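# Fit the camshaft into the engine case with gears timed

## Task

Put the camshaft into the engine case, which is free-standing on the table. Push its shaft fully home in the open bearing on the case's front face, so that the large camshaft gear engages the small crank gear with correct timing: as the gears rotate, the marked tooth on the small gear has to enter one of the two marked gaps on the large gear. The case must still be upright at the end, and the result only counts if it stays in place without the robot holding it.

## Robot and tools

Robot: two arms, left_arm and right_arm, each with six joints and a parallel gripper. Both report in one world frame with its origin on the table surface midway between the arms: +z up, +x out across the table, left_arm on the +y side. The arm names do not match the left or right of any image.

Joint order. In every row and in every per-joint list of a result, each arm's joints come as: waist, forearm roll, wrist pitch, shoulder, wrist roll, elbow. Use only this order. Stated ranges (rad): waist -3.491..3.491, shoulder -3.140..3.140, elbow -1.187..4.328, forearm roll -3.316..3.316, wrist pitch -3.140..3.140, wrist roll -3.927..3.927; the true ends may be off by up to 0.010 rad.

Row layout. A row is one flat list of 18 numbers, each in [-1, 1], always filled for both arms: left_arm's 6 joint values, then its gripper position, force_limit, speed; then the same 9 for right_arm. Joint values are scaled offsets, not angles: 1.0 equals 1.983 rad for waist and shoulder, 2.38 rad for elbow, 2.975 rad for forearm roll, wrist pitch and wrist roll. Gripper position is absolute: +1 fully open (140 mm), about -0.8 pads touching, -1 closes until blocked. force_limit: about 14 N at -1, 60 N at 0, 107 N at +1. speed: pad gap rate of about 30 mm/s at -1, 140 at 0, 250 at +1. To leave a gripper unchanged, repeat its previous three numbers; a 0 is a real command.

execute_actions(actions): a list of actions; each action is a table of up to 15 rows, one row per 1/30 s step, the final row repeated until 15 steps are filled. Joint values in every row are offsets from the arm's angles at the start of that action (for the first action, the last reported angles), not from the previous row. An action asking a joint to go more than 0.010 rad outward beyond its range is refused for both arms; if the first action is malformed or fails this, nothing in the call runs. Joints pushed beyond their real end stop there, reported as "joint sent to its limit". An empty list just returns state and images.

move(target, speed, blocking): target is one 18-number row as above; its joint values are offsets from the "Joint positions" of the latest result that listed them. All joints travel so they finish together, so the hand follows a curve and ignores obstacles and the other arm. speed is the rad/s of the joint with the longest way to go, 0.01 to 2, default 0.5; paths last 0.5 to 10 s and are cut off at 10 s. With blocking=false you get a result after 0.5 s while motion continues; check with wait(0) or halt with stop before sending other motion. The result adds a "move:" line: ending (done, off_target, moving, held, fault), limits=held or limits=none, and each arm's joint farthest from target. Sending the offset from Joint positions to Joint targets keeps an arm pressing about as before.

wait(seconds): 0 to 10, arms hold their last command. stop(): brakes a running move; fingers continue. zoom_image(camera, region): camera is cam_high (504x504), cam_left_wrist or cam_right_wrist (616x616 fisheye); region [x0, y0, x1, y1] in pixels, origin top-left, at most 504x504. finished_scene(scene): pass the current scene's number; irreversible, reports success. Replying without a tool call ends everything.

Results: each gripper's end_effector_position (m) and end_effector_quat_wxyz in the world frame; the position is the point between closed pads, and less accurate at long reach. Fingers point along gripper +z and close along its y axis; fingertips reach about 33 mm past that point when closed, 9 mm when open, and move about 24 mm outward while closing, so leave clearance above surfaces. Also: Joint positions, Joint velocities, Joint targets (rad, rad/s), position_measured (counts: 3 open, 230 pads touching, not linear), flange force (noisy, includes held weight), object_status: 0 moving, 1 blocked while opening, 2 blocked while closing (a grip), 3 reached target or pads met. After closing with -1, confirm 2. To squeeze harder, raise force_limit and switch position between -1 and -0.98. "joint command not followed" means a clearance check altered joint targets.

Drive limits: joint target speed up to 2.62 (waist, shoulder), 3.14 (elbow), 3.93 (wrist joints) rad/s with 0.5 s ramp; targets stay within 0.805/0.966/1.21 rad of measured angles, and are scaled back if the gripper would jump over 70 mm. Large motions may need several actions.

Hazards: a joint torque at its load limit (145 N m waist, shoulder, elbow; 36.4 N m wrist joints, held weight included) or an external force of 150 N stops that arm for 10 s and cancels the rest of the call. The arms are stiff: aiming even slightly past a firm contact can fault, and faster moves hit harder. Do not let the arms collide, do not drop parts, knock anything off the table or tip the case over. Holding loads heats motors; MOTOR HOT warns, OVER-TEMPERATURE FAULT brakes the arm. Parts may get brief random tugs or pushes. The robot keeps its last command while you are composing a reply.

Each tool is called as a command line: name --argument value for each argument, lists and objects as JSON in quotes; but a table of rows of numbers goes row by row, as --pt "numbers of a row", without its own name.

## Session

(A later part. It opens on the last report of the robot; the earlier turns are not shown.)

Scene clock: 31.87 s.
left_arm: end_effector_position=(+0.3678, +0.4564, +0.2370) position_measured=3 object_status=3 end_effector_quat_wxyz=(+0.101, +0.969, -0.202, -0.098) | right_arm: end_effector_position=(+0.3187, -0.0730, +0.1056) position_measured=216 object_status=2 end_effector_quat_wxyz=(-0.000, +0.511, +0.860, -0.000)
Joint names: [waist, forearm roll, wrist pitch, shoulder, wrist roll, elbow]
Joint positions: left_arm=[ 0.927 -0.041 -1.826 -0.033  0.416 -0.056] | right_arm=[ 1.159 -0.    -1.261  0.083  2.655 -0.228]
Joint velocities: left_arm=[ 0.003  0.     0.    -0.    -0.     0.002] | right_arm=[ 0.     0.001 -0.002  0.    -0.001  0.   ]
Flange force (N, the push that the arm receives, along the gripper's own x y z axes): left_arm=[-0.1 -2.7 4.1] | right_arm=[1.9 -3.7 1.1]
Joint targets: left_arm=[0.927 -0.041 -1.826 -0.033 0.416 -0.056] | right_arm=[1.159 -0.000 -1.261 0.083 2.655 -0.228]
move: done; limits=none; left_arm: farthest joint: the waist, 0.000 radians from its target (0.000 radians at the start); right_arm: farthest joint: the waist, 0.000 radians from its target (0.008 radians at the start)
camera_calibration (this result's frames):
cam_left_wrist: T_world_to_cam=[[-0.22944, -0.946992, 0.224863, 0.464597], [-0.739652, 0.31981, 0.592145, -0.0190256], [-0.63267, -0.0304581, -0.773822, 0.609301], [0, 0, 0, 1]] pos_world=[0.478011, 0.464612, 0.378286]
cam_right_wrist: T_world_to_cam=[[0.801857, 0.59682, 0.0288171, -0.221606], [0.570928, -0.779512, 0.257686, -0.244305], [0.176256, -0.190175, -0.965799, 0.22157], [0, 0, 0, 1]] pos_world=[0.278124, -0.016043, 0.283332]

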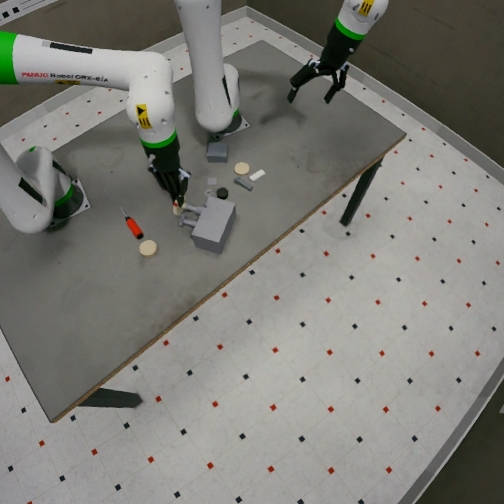

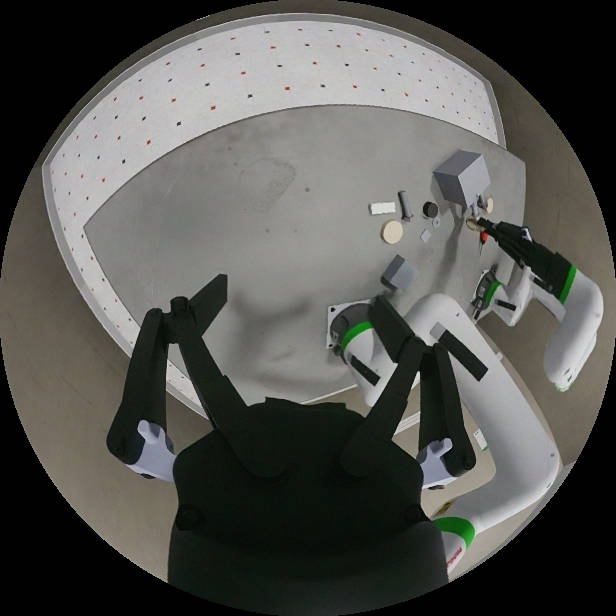

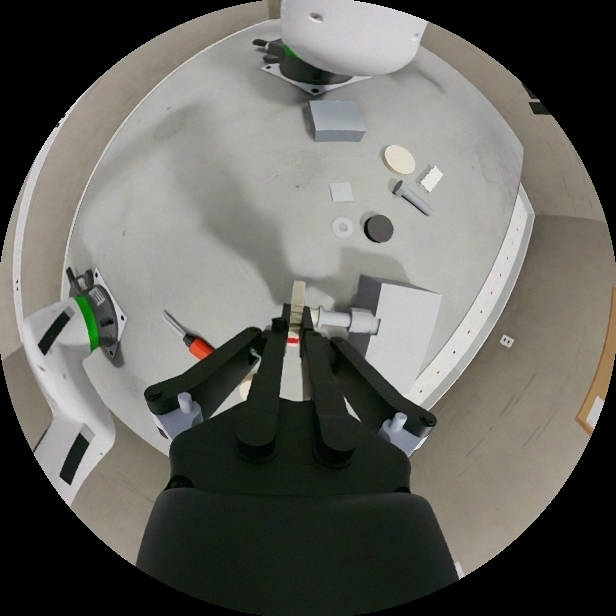

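move --target '[0,0,0,0,0,0,1,0,0,0.0008,0,-0.0011,-0.0026,-0.0005,-0.0007,-1,0,-1]' --speed 0.01

zoom_image --camera "cam_right_wrist" --region '[320, 295, 380, 340]'

move --target '[0,0,0,0,0,0,1,0,0,-0.0022,0,-0.0003,0.0051,0.0015,0.0046,-1,0,-1]' --speed 0.01

zoom_image --camera "cam_right_wrist" --region '[320, 295, 380, 340]'

Scene clock: 32.97 s.
left_arm: end_effector_position=(+0.3678, +0.4564, +0.2370) position_measured=3 object_status=3 end_effector_quat_wxyz=(+0.101, +0.969, -0.202, -0.098) | right_arm: end_effector_position=(+0.3173, -0.0738, +0.1072) position_measured=216 object_status=2 end_effector_quat_wxyz=(-0.000, +0.511, +0.860, -0.000)
Joint names: [waist, forearm roll, wrist pitch, shoulder, wrist roll, elbow]
Joint positions: left_arm=[ 0.927 -0.041 -1.826 -0.033  0.416 -0.056] | right_arm=[ 1.161 -0.    -1.264  0.078  2.653 -0.229]
Joint velocities: left_arm=[-0.001  0.     0.001 -0.     0.001  0.001] | right_arm=[-0.    -0.     0.001 -0.     0.     0.   ]
Flange force (N, the push that the arm receives, along the gripper's own x y z axes): left_arm=[-7.2 1.8 11.6] | right_arm=[-1.5 4.9 14.1]
Joint targets: left_arm=[0.927 -0.041 -1.826 -0.033 0.416 -0.056] | right_arm=[1.161 -0.000 -1.264 0.078 2.653 -0.229]
move: done; limits=none; left_arm: farthest joint: the waist, 0.000 radians from its target (0.000 radians at the start); right_arm: farthest joint: the waist, 0.000 radians from its target (0.002 radians at the start)
camera_calibration (this result's frames):
cam_left_wrist: T_world_to_cam=[[-0.229441, -0.946992, 0.224863, 0.464597], [-0.739652, 0.31981, 0.592145, -0.0190257], [-0.63267, -0.0304579, -0.773822, 0.609301], [0, 0, 0, 1]] pos_world=[0.478011, 0.464612, 0.378286]
cam_right_wrist: T_world_to_cam=[[0.801795, 0.596894, 0.0290207, -0.220126], [0.570974, -0.779502, 0.257613, -0.244547], [0.17639, -0.189983, -0.965812, 0.223178], [0, 0, 0, 1]] pos_world=[0.276759, -0.0168329, 0.284935]

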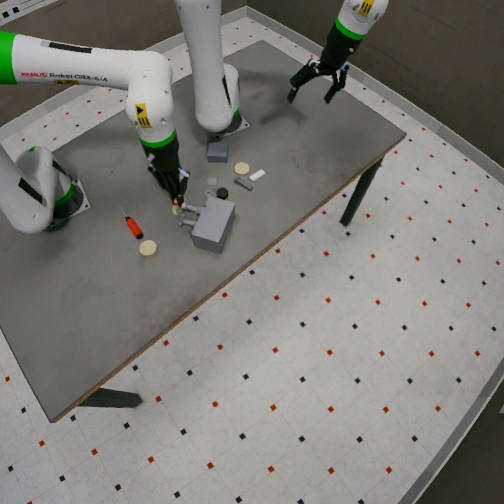

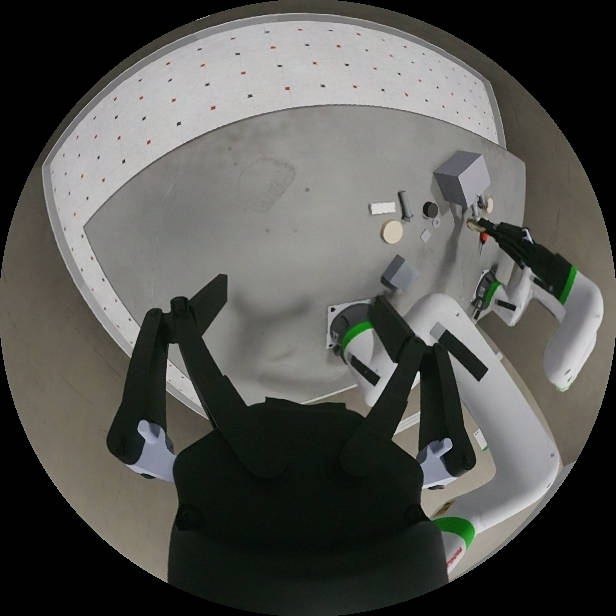

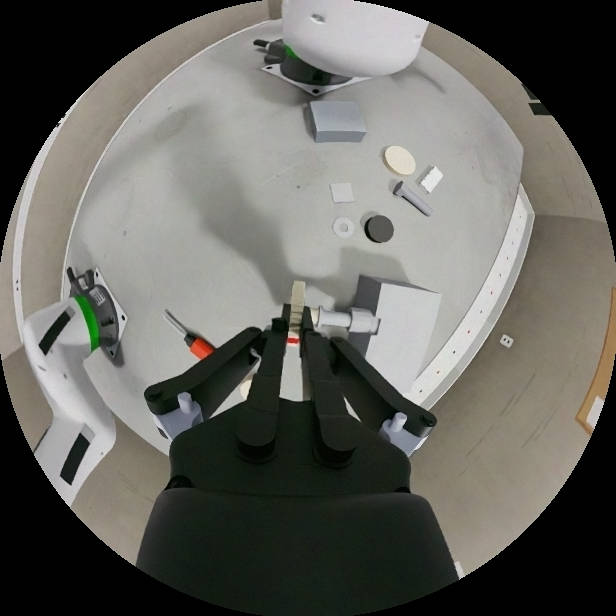

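Region (320, 295, 380, 340) of cam_right_wrist's 616x616 image, scaled by 8.400, with more detail than that image has; it fills the top 378 rows of this view, and the rest is white.

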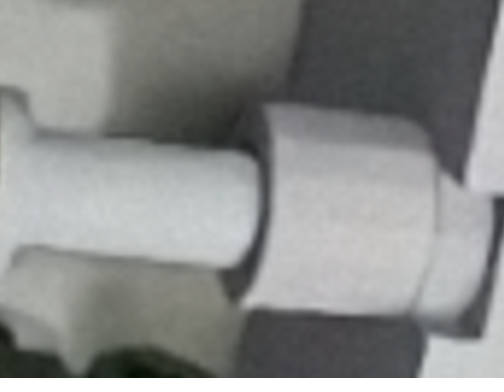

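Scene clock: 34.27 s.
left_arm: end_effector_position=(+0.3678, +0.4564, +0.2370) position_measured=3 object_status=3 end_effector_quat_wxyz=(+0.101, +0.969, -0.202, -0.098) | right_arm: end_effector_position=(+0.3210, -0.0718, +0.1072) position_measured=216 object_status=2 end_effector_quat_wxyz=(-0.000, +0.511, +0.860, -0.000)
Joint names: [waist, forearm roll, wrist pitch, shoulder, wrist roll, elbow]
Joint positions: left_arm=[ 0.927 -0.041 -1.826 -0.033  0.416 -0.056] | right_arm=[ 1.156 -0.    -1.265  0.088  2.658 -0.218]
Joint velocities: left_arm=[ 0.002 -0.001  0.001  0.     0.    -0.002] | right_arm=[ 0.     0.002 -0.001  0.    -0.     0.   ]
Flange force (N, the push that the arm receives, along the gripper's own x y z axes): left_arm=[-3.1 0.3 5.5] | right_arm=[0.3 -2.7 7.2]
Joint targets: left_arm=[0.927 -0.041 -1.826 -0.033 0.416 -0.056] | right_arm=[1.156 -0.000 -1.265 0.088 2.658 -0.218]
move: done; limits=none; left_arm: farthest joint: the waist, 0.000 radians from its target (0.000 radians at the start); right_arm: farthest joint: the waist, 0.000 radians from its target (0.004 radians at the start)
camera_calibration (this result's frames):
cam_left_wrist: T_world_to_cam=[[-0.22944, -0.946992, 0.224863, 0.464597], [-0.739652, 0.31981, 0.592145, -0.0190256], [-0.63267, -0.0304582, -0.773822, 0.609301], [0, 0, 0, 1]] pos_world=[0.478011, 0.464612, 0.378286]
cam_right_wrist: T_world_to_cam=[[0.801736, 0.596976, 0.0289608, -0.224183], [0.571062, -0.779432, 0.25763, -0.245104], [0.176372, -0.190013, -0.965809, 0.222915], [0, 0, 0, 1]] pos_world=[0.280389, -0.0148536, 0.284932]

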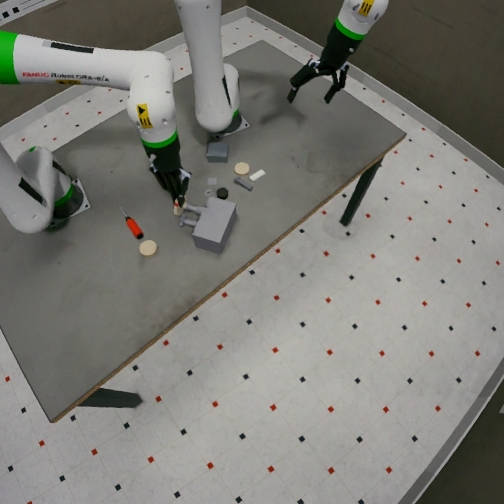

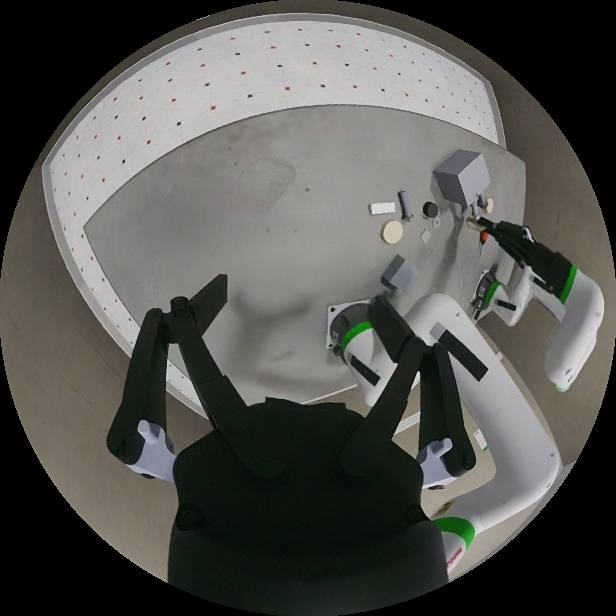

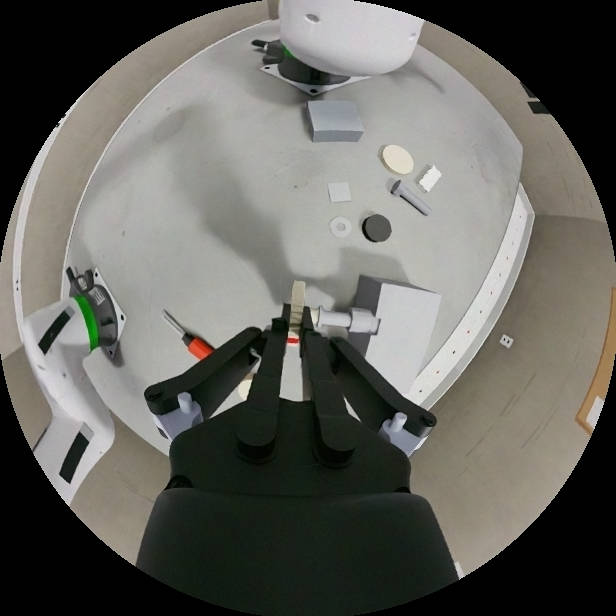

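Region (320, 295, 380, 340) of cam_right_wrist's 616x616 image, scaled by 8.400, with more detail than that image has; it fills the top 378 rows of this view, and the rest is white.

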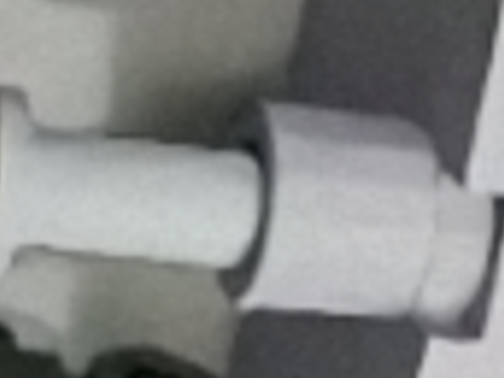

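move --target '[-0.5935,0.0138,0.1096,0.12,0,0.0798,-1,0,0,0,0,0.0013,0.0007,0,-0.0011,-1,0,-1]' --speed 0.6

Scene clock: 37.00 s.
left_arm: end_effector_position=(+0.4628, -0.0075, +0.1993) position_measured=233 object_status=3 end_effector_quat_wxyz=(+0.000, +0.699, -0.715, -0.000) | right_arm: end_effector_position=(+0.3210, -0.0718, +0.1055) position_measured=216 object_status=2 end_effector_quat_wxyz=(-0.000, +0.511, +0.860, -0.000)
Joint names: [waist, forearm roll, wrist pitch, shoulder, wrist roll, elbow]
Joint positions: left_arm=[-0.25   0.    -1.5    0.205  0.416  0.134] | right_arm=[ 1.156 -0.    -1.261  0.089  2.658 -0.221]
Joint velocities: left_arm=[ 0.    -0.001 -0.001  0.001  0.    -0.001] | right_arm=[-0.001 -0.    -0.     0.     0.001  0.   ]
Flange force (N, the push that the arm receives, along the gripper's own x y z axes): left_arm=[-5.0 3.9 8.2] | right_arm=[1.2 -1.8 1.1]
Joint targets: left_arm=[-0.250 0.000 -1.500 0.205 0.416 0.134] | right_arm=[1.156 -0.000 -1.261 0.089 2.658 -0.221]
move: done; limits=none; left_arm: farthest joint: the waist, 0.000 radians from its target (1.178 radians at the start); right_arm: farthest joint: the waist, 0.000 radians from its target (0.000 radians at the start)
camera_calibration (this result's frames):
cam_left_wrist: T_world_to_cam=[[-0.991642, -0.127981, 0.0163323, 0.455968], [-0.107121, 0.887266, 0.448648, -0.0379084], [-0.0719097, 0.443148, -0.893559, 0.394016], [0, 0, 0, 1]] pos_world=[0.476429, -0.0826174, 0.361637]
cam_right_wrist: T_world_to_cam=[[0.801738, 0.596978, 0.0288638, -0.224131], [0.571076, -0.77941, 0.257665, -0.244674], [0.176317, -0.190097, -0.965803, 0.221293], [0, 0, 0, 1]] pos_world=[0.280404, -0.0148336, 0.283239]

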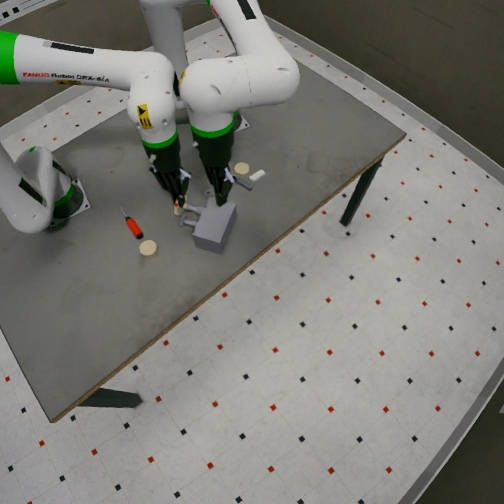

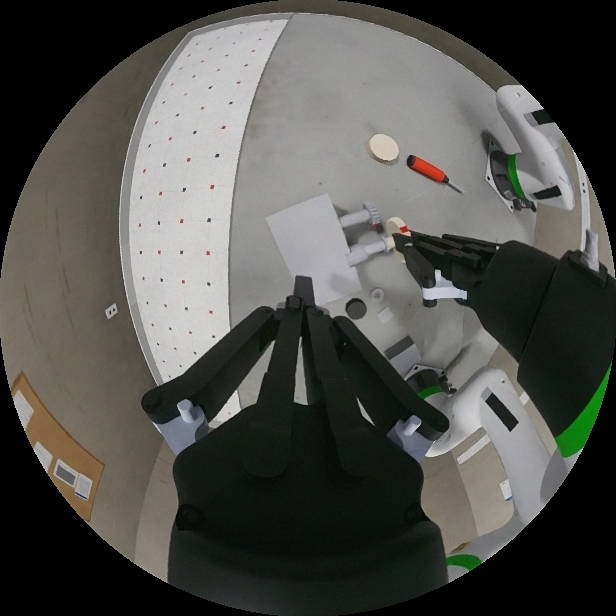

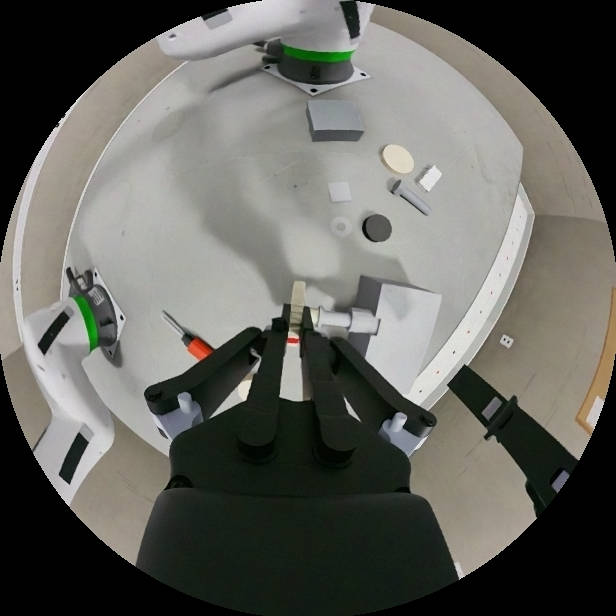

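move --target '[0.0277,0,0.0488,0.0418,0.685,-0.0261,0,0,0,0,0,0,0,0,0,-1,0,-1]' --speed 1

move --target '[0,0,0.0447,0.0206,0,-0.0387,0,0,0,0,0,0,0,0,0,-1,0,-1]' --speed 0.06

Scene clock: 39.93 s.
left_arm: end_effector_position=(+0.5029, +0.0064, +0.1294) position_measured=129 object_status=3 end_effector_quat_wxyz=(-0.000, +0.969, +0.247, -0.000) | right_arm: end_effector_position=(+0.3210, -0.0718, +0.1055) position_measured=216 object_status=2 end_effector_quat_wxyz=(-0.000, +0.511, +0.860, -0.000)
Joint names: [waist, forearm roll, wrist pitch, shoulder, wrist roll, elbow]
Joint positions: left_arm=[-0.195  0.    -1.355  0.288  2.454  0.072] | right_arm=[ 1.156 -0.    -1.261  0.089  2.658 -0.221]
Joint velocities: left_arm=[ 0.002 -0.     0.001 -0.002 -0.     0.001] | right_arm=[ 0.     0.001  0.001  0.    -0.001  0.   ]
Flange force (N, the push that the arm receives, along the gripper's own x y z axes): left_arm=[1.6 -3.5 6.2] | right_arm=[2.0 0.4 -0.1]
Joint targets: left_arm=[-0.195 0.000 -1.355 0.288 2.454 0.072] | right_arm=[1.156 -0.000 -1.261 0.089 2.658 -0.221]
move: done; limits=none; left_arm: farthest joint: the waist, 0.000 radians from its target (0.055 radians at the start); right_arm: farthest joint: the waist, 0.000 radians from its target (0.000 radians at the start)
camera_calibration (this result's frames):
cam_left_wrist: T_world_to_cam=[[0.605394, -0.795774, 0.0155712, -0.30011], [-0.715393, -0.53546, 0.448884, 0.300382], [-0.348872, -0.282891, -0.893455, 0.472136], [0, 0, 0, 1]] pos_world=[0.561291, 0.0555862, 0.291669]
cam_right_wrist: T_world_to_cam=[[0.801738, 0.596978, 0.028862, -0.22413], [0.571076, -0.77941, 0.257666, -0.244675], [0.176316, -0.190098, -0.965803, 0.221292], [0, 0, 0, 1]] pos_world=[0.280404, -0.0148339, 0.283238]

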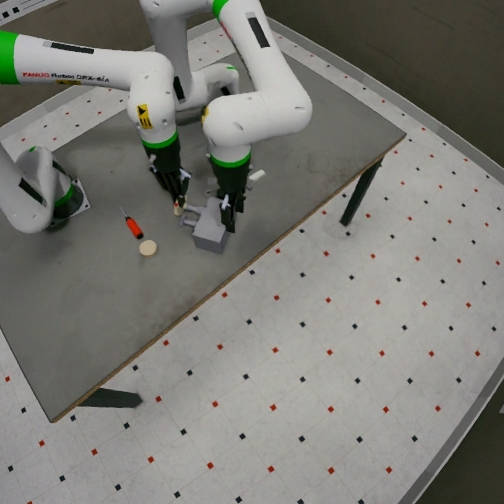

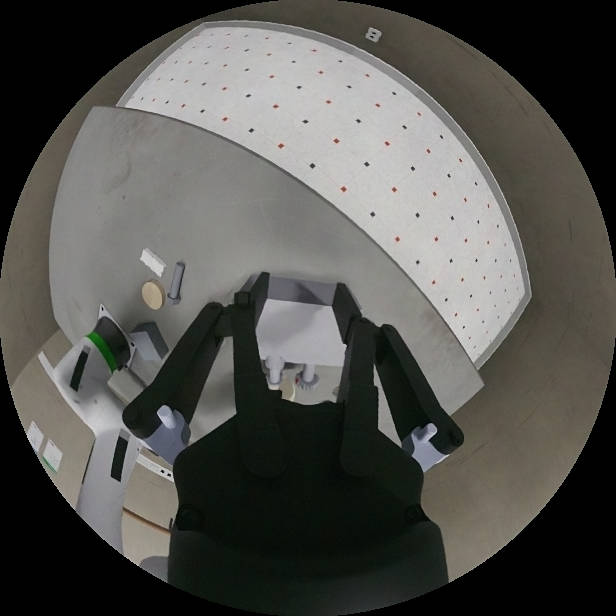

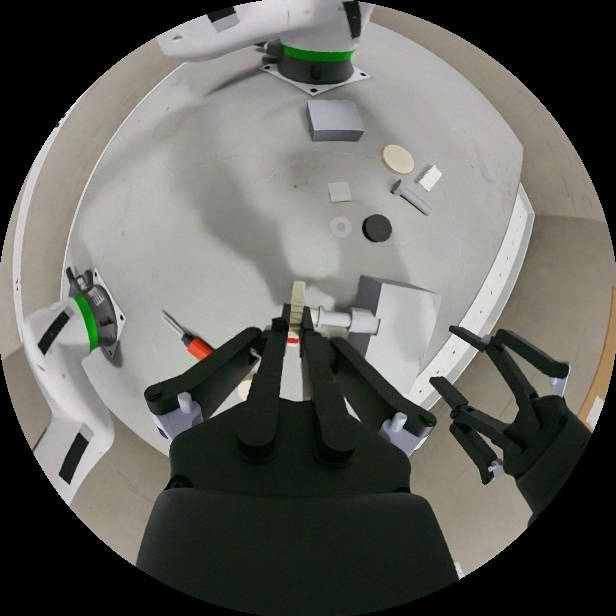

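Scene clock: 42.40 s.
left_arm: end_effector_position=(+0.5029, +0.0064, +0.0694) position_measured=129 object_status=3 end_effector_quat_wxyz=(-0.000, +0.969, +0.247, -0.000) | right_arm: end_effector_position=(+0.3210, -0.0718, +0.1055) position_measured=216 object_status=2 end_effector_quat_wxyz=(-0.000, +0.511, +0.860, -0.000)
Joint names: [waist, forearm roll, wrist pitch, shoulder, wrist roll, elbow]
Joint positions: left_arm=[-0.195  0.    -1.222  0.329  2.454 -0.02 ] | right_arm=[ 1.156 -0.    -1.261  0.089  2.658 -0.221]
Joint velocities: left_arm=[ 0.     0.     0.001 -0.     0.001 -0.   ] | right_arm=[ 0.    -0.002 -0.001 -0.    -0.     0.   ]
Flange force (N, the push that the arm receives, along the gripper's own x y z axes): left_arm=[0.9 -7.2 5.0] | right_arm=[0.1 -0.4 0.4]
Joint targets: left_arm=[-0.195 0.000 -1.222 0.329 2.454 -0.020] | right_arm=[1.156 -0.000 -1.261 0.089 2.658 -0.221]
move: done; limits=none; left_arm: farthest joint: the waist, 0.000 radians from its target (0.000 radians at the start); right_arm: farthest joint: the waist, 0.000 radians from its target (0.000 radians at the start)
camera_calibration (this result's frames):
cam_left_wrist: T_world_to_cam=[[0.605417, -0.795756, 0.0155799, -0.299218], [-0.715384, -0.535481, 0.448871, 0.32731], [-0.348849, -0.2829, -0.893461, 0.41857], [0, 0, 0, 1]] pos_world=[0.561322, 0.0555774, 0.231718]
cam_right_wrist: T_world_to_cam=[[0.801738, 0.596978, 0.028862, -0.22413], [0.571076, -0.77941, 0.257666, -0.244675], [0.176316, -0.190098, -0.965803, 0.221292], [0, 0, 0, 1]] pos_world=[0.280404, -0.0148339, 0.283238]

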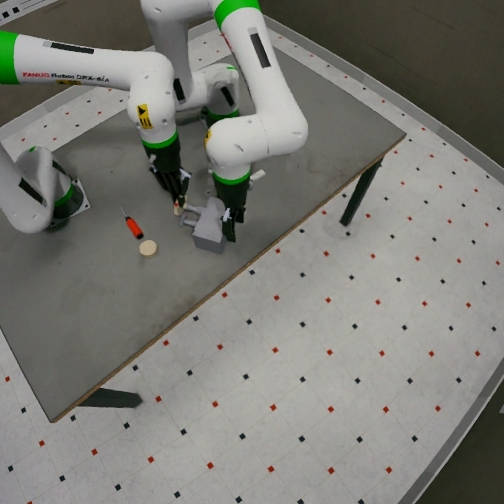

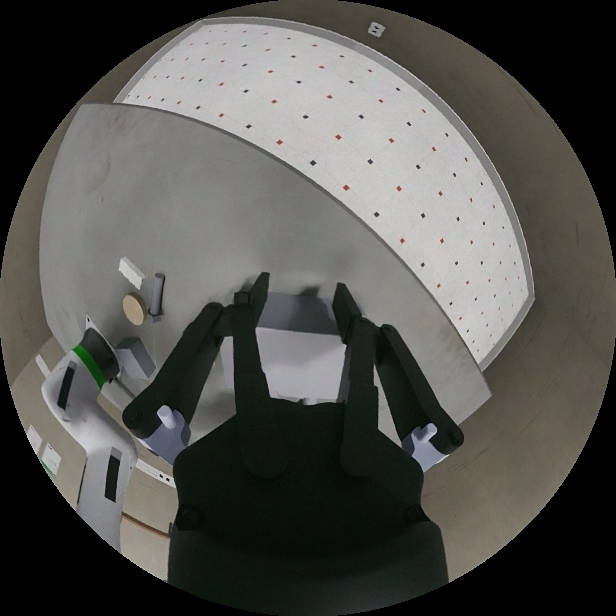

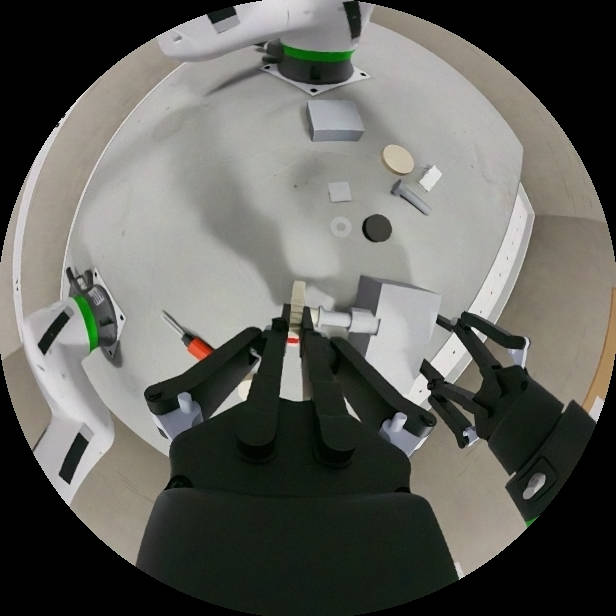

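move --target '[-0.0073,0,0.0011,-0.0052,0.0048,-0.0058,0,0,0,0,0,0,0,0,0,-1,0,-1]' --speed 0.01

move --target '[-0.0036,0,0.0006,-0.0026,0.0024,-0.0029,0,0,0,0,0,0,0,0,0,-1,0,-1]' --speed 0.01

Scene clock: 44.27 s.
left_arm: end_effector_position=(+0.4941, +0.0017, +0.0694) position_measured=129 object_status=3 end_effector_quat_wxyz=(-0.000, +0.969, +0.247, -0.000) | right_arm: end_effector_position=(+0.3209, -0.0718, +0.1054) position_measured=216 object_status=2 end_effector_quat_wxyz=(-0.000, +0.511, +0.860, -0.000)
Joint names: [waist, forearm roll, wrist pitch, shoulder, wrist roll, elbow]
Joint positions: left_arm=[-0.209  0.    -1.219  0.319  2.468 -0.034] | right_arm=[ 1.156 -0.001 -1.261  0.089  2.658 -0.221]
Joint velocities: left_arm=[-0.    -0.    -0.     0.     0.     0.002] | right_arm=[-0.    -0.002  0.001  0.     0.001 -0.   ]
Flange force (N, the push that the arm receives, along the gripper's own x y z axes): left_arm=[20.4 2.8 9.0] | right_arm=[5.2 -9.5 0.7]
Joint targets: left_arm=[-0.209 0.000 -1.219 0.319 2.468 -0.034] | right_arm=[1.156 -0.000 -1.261 0.089 2.658 -0.221]
move: done; limits=none; left_arm: farthest joint: the waist, 0.000 radians from its target (0.015 radians at the start); right_arm: farthest joint: the forearm roll, 0.001 radians from its target (0.000 radians at the start)
camera_calibration (this result's frames):
cam_left_wrist: T_world_to_cam=[[0.605295, -0.79585, 0.0155405, -0.297514], [-0.71545, -0.53538, 0.448886, 0.318503], [-0.348926, -0.282827, -0.893454, 0.414131], [0, 0, 0, 1]] pos_world=[0.552458, 0.0508716, 0.231659]
cam_right_wrist: T_world_to_cam=[[0.801767, 0.596946, 0.0287376, -0.224075], [0.571084, -0.779432, 0.257581, -0.244629], [0.176161, -0.190108, -0.965829, 0.221302], [0, 0, 0, 1]] pos_world=[0.280374, -0.0148398, 0.283191]

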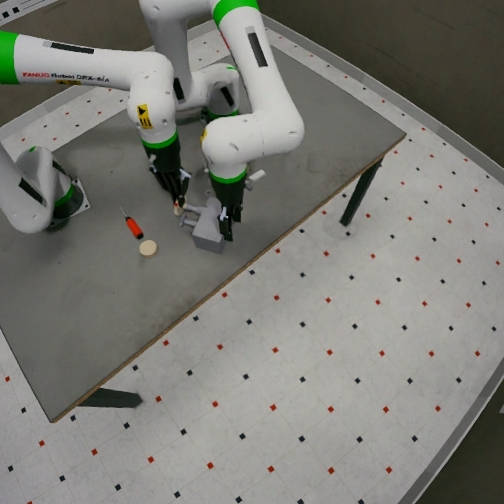

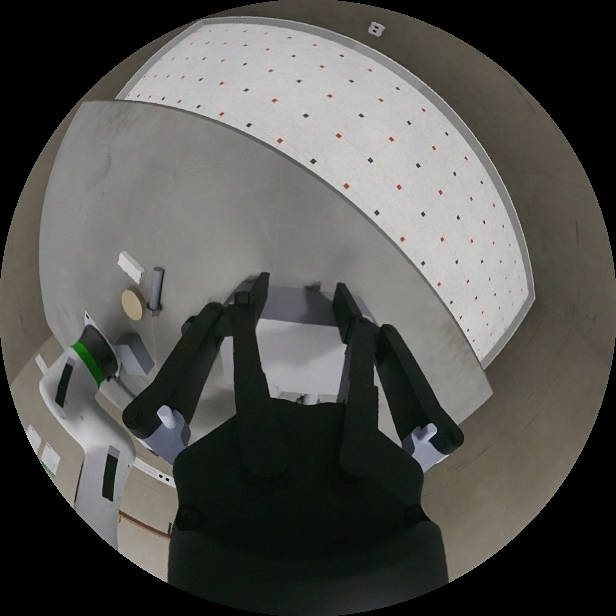

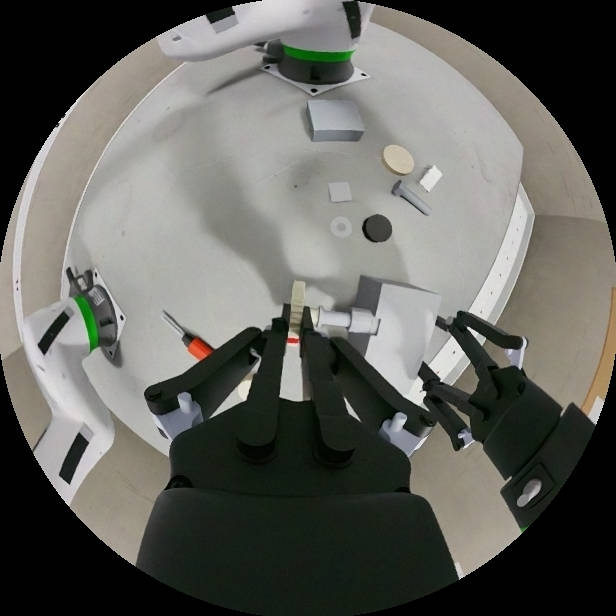

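Scene clock: 45.20 s.
left_arm: end_effector_position=(+0.4897, -0.0006, +0.0693) position_measured=129 object_status=3 end_effector_quat_wxyz=(+0.000, +0.969, +0.247, -0.000) | right_arm: end_effector_position=(+0.3209, -0.0718, +0.1054) position_measured=216 object_status=2 end_effector_quat_wxyz=(-0.000, +0.511, +0.860, -0.000)
Joint names: [waist, forearm roll, wrist pitch, shoulder, wrist roll, elbow]
Joint positions: left_arm=[-0.216  0.    -1.217  0.313  2.476 -0.041] | right_arm=[ 1.156 -0.001 -1.261  0.089  2.658 -0.221]
Joint velocities: left_arm=[ 0.001  0.    -0.     0.001  0.    -0.001] | right_arm=[-0.001  0.    -0.001 -0.    -0.     0.   ]
Flange force (N, the push that the arm receives, along the gripper's own x y z axes): left_arm=[21.6 7.0 15.8] | right_arm=[10.3 -17.2 6.9]
Joint targets: left_arm=[-0.216 0.000 -1.217 0.313 2.476 -0.041] | right_arm=[1.156 -0.001 -1.261 0.089 2.658 -0.221]
move: done; limits=none; left_arm: farthest joint: the wrist pitch, 0.001 radians from its target (0.001 radians at the start); right_arm: farthest joint: the waist, 0.000 radians from its target (0.000 radians at the start)
camera_calibration (this result's frames):
cam_left_wrist: T_world_to_cam=[[0.605309, -0.795836, 0.0156563, -0.296674], [-0.715495, -0.535373, 0.448824, 0.314219], [-0.348808, -0.282879, -0.893483, 0.411863], [0, 0, 0, 1]] pos_world=[0.548063, 0.048628, 0.231609]
cam_right_wrist: T_world_to_cam=[[0.801793, 0.59692, 0.0285462, -0.224017], [0.571104, -0.779433, 0.257536, -0.244587], [0.175978, -0.190187, -0.965847, 0.221294], [0, 0, 0, 1]] pos_world=[0.280357, -0.0148323, 0.283121]

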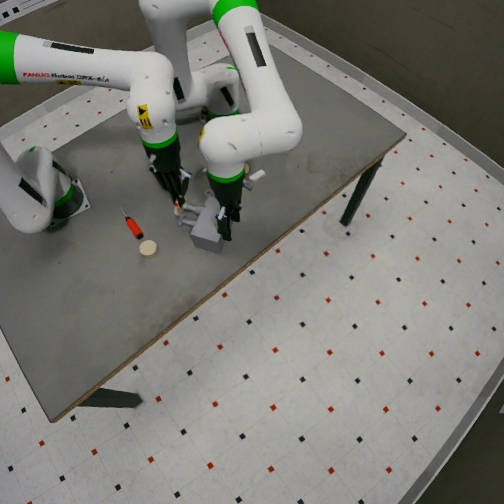

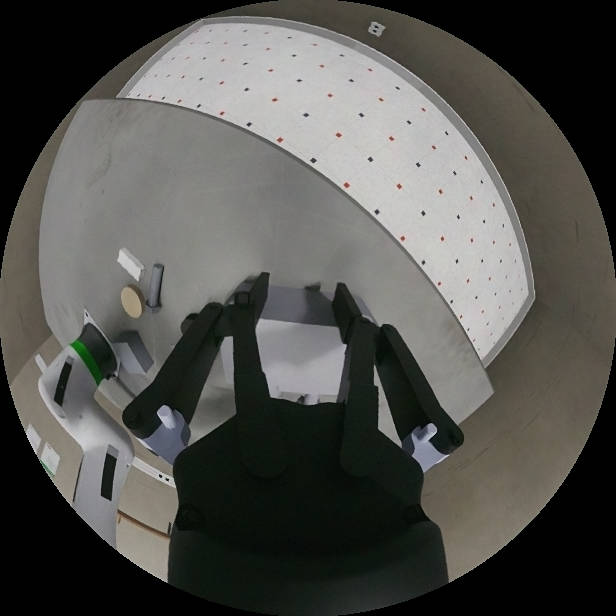

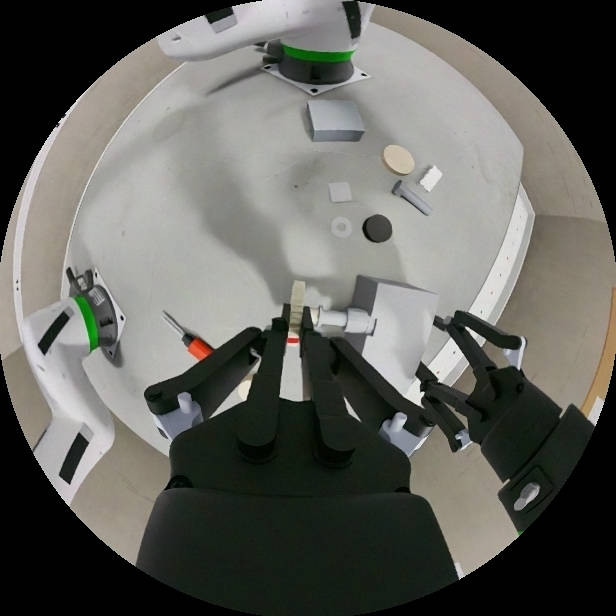

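Going in. Continue 8 mm, easing the right 0.5 mm in +n and down.

move --target '[-0.0058,0,0.0009,-0.0042,0.0039,-0.0046,0,0,0,0.0006,0,0.0003,0.0002,0,-0.0002,-1,0,-1]' --speed 0.01

zoom_image --camera "cam_high" --region '[160, 190, 220, 235]'

Scene clock: 56.60 s.
left_arm: end_effector_position=(+0.4853, -0.0034, +0.0696) position_measured=128 object_status=3 end_effector_quat_wxyz=(+0.001, +0.969, +0.247, +0.003) | right_arm: end_effector_position=(+0.3205, -0.0714, +0.1050) position_measured=216 object_status=2 end_effector_quat_wxyz=(-0.000, +0.510, +0.860, -0.000)
Joint names: [waist, forearm roll, wrist pitch, shoulder, wrist roll, elbow]
Joint positions: left_arm=[-0.226 -0.002 -1.21   0.305  2.487 -0.05 ] | right_arm=[ 1.157 -0.001 -1.26   0.09   2.658 -0.222]
Joint velocities: left_arm=[ 0.     0.    -0.001 -0.001 -0.     0.   ] | right_arm=[ 0.    -0.001  0.    -0.    -0.     0.   ]
Flange force (N, the push that the arm receives, along the gripper's own x y z axes): left_arm=[88.6 12.3 5.4] | right_arm=[21.5 -94.4 -41.0]
Joint targets: left_arm=[-0.227 -0.000 -1.214 0.305 2.487 -0.051] | right_arm=[1.157 -0.001 -1.260 0.090 2.658 -0.222]
TORQUE FAULT: the external load on the wrist pitch of the left arm reached its load limit, and that arm stopped for 10 seconds. That time counts as 19 of the actions that you can send in this scene. A torque fault stops only its own arm. That arm's remaining commands of this call were not run. That arm holds where it stopped, with its grip as last carried out, and accepts commands again: back off and push less far. That arm stops again, at the same cost, whenever a joint's load reaches its limit.
move: fault (left_arm); limits=none; left_arm: farthest joint: the wrist pitch, 0.004 radians from its target (0.002 radians at the start); right_arm: farthest joint: the waist, 0.000 radians from its target (0.001 radians at the start)
camera_calibration (this result's frames):
cam_left_wrist: T_world_to_cam=[[0.605533, -0.795589, 0.0191924, -0.296646], [-0.717869, -0.535652, 0.444682, 0.310838], [-0.343504, -0.283047, -0.895483, 0.40737], [0, 0, 0, 1]] pos_world=[0.542702, 0.0457976, 0.232262]
cam_right_wrist: T_world_to_cam=[[0.801082, 0.597872, 0.0285676, -0.223731], [0.572027, -0.778758, 0.257528, -0.244188], [0.176216, -0.18996, -0.965848, 0.221023], [0, 0, 0, 1]] pos_world=[0.279961, -0.0144154, 0.282751]

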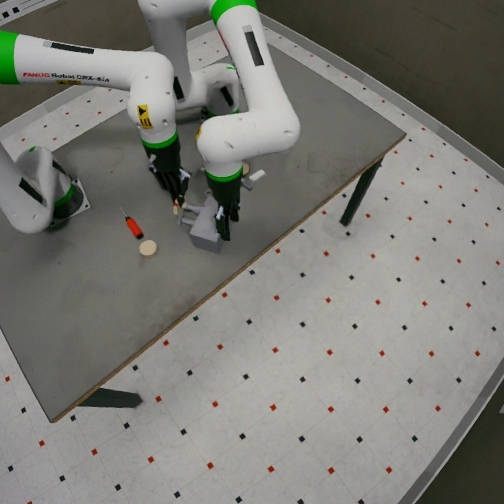

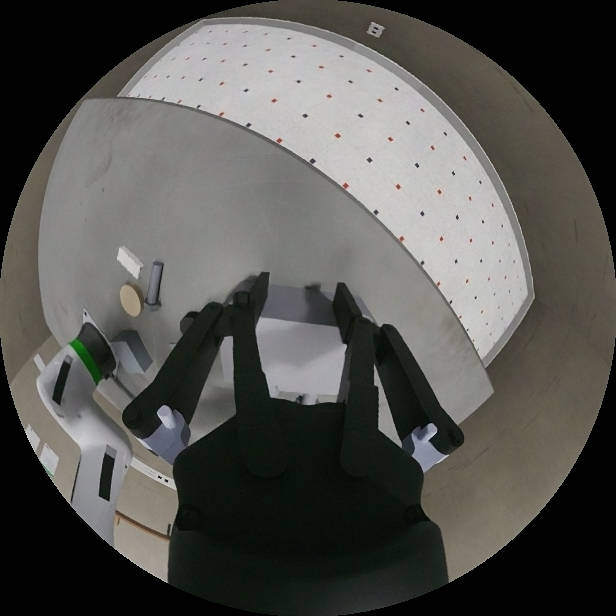

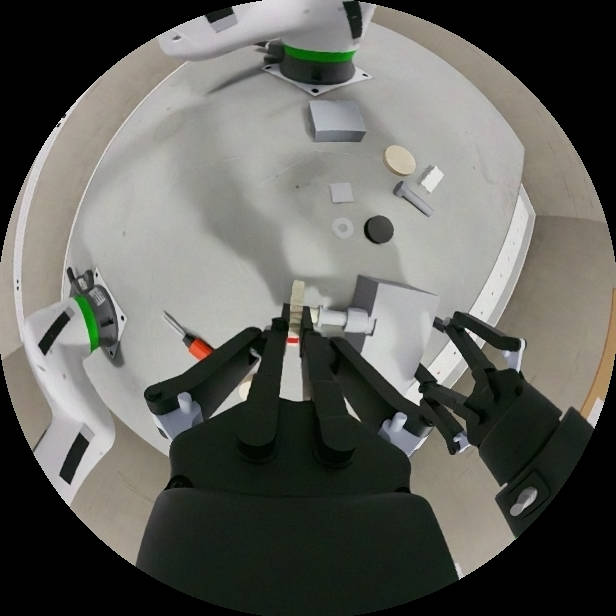

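Region (160, 190, 220, 235) of cam_high's 504x504 image, scaled by 8.400, with more detail than that image has; it fills the top 378 rows of this view, and the rest is white.

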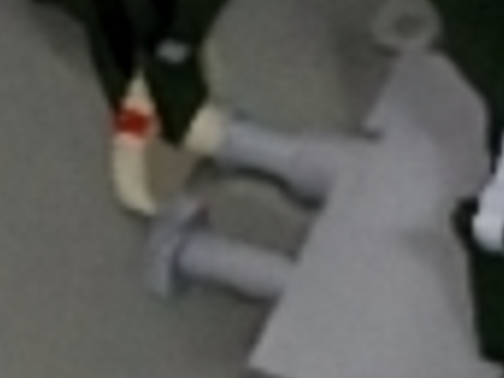

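move --target '[0.0045,0.0007,-0.002,0.004,-0.0035,0.0036,0,0,0,0,0,0,0,0,0,-1,0,-1]' --speed 0.01

zoom_image --camera "cam_right_wrist" --region '[280, 270, 420, 375]'

Scene clock: 58.03 s.
left_arm: end_effector_position=(+0.4892, -0.0008, +0.0692) position_measured=129 object_status=3 end_effector_quat_wxyz=(-0.000, +0.969, +0.247, -0.000) | right_arm: end_effector_position=(+0.3206, -0.0712, +0.1050) position_measured=216 object_status=2 end_effector_quat_wxyz=(-0.000, +0.510, +0.860, -0.000)
Joint names: [waist, forearm roll, wrist pitch, shoulder, wrist roll, elbow]
Joint positions: left_arm=[-0.217 -0.    -1.216  0.313  2.476 -0.042] | right_arm=[ 1.157 -0.001 -1.26   0.09   2.658 -0.222]
Joint velocities: left_arm=[ 0.001 -0.001  0.002  0.     0.001 -0.001] | right_arm=[-0.001 -0.     0.001 -0.     0.    -0.   ]
Flange force (N, the push that the arm receives, along the gripper's own x y z axes): left_arm=[13.1 4.7 4.2] | right_arm=[9.2 -14.4 3.4]
Joint targets: left_arm=[-0.217 -0.000 -1.216 0.313 2.476 -0.042] | right_arm=[1.157 -0.001 -1.260 0.090 2.658 -0.222]
move: done; limits=none; left_arm: farthest joint: the waist, 0.000 radians from its target (0.009 radians at the start); right_arm: farthest joint: the waist, 0.000 radians from its target (0.000 radians at the start)
camera_calibration (this result's frames):
cam_left_wrist: T_world_to_cam=[[0.605021, -0.79606, 0.0154321, -0.296375], [-0.715694, -0.535244, 0.448661, 0.313917], [-0.348901, -0.282494, -0.893569, 0.411544], [0, 0, 0, 1]] pos_world=[0.547569, 0.0483485, 0.231475]
cam_right_wrist: T_world_to_cam=[[0.801062, 0.597877, 0.0290236, -0.223946], [0.571963, -0.778838, 0.25743, -0.244133], [0.176516, -0.189617, -0.965861, 0.220992], [0, 0, 0, 1]] pos_world=[0.280021, -0.0143437, 0.282795]

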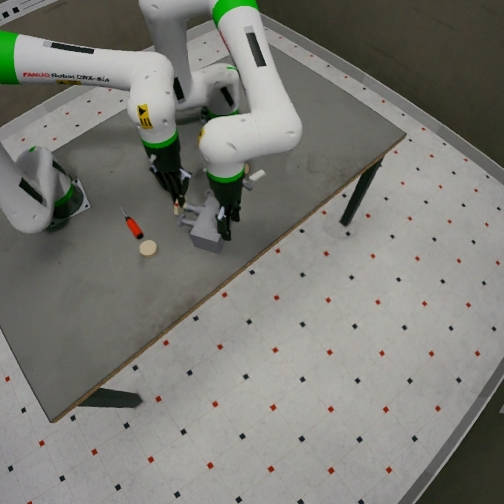

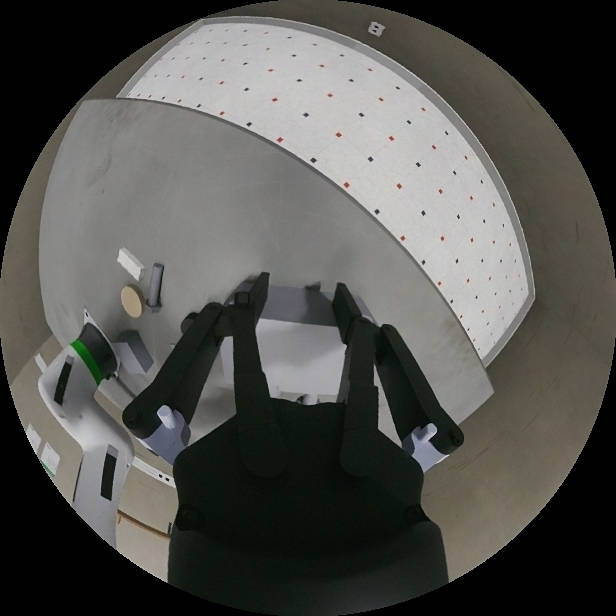

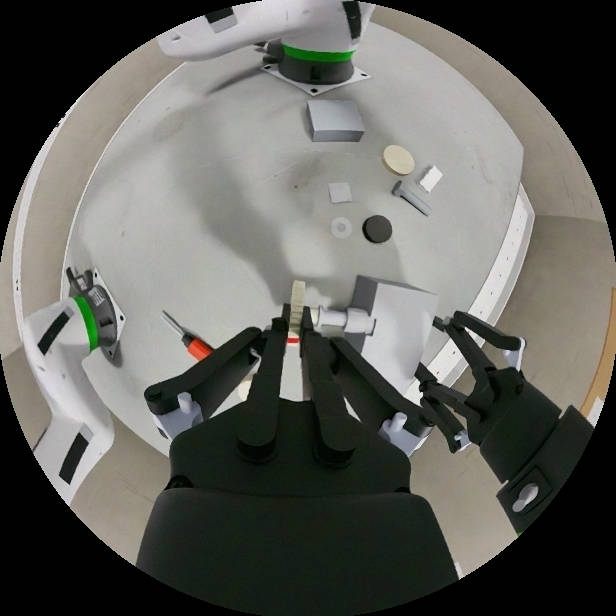

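Region (280, 270, 420, 375) of cam_right_wrist's 616x616 image, scaled by 3.600, with more detail than that image has; it fills the top 378 rows of this view, and the rest is white.

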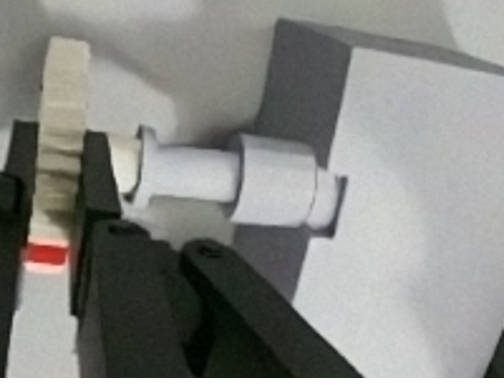

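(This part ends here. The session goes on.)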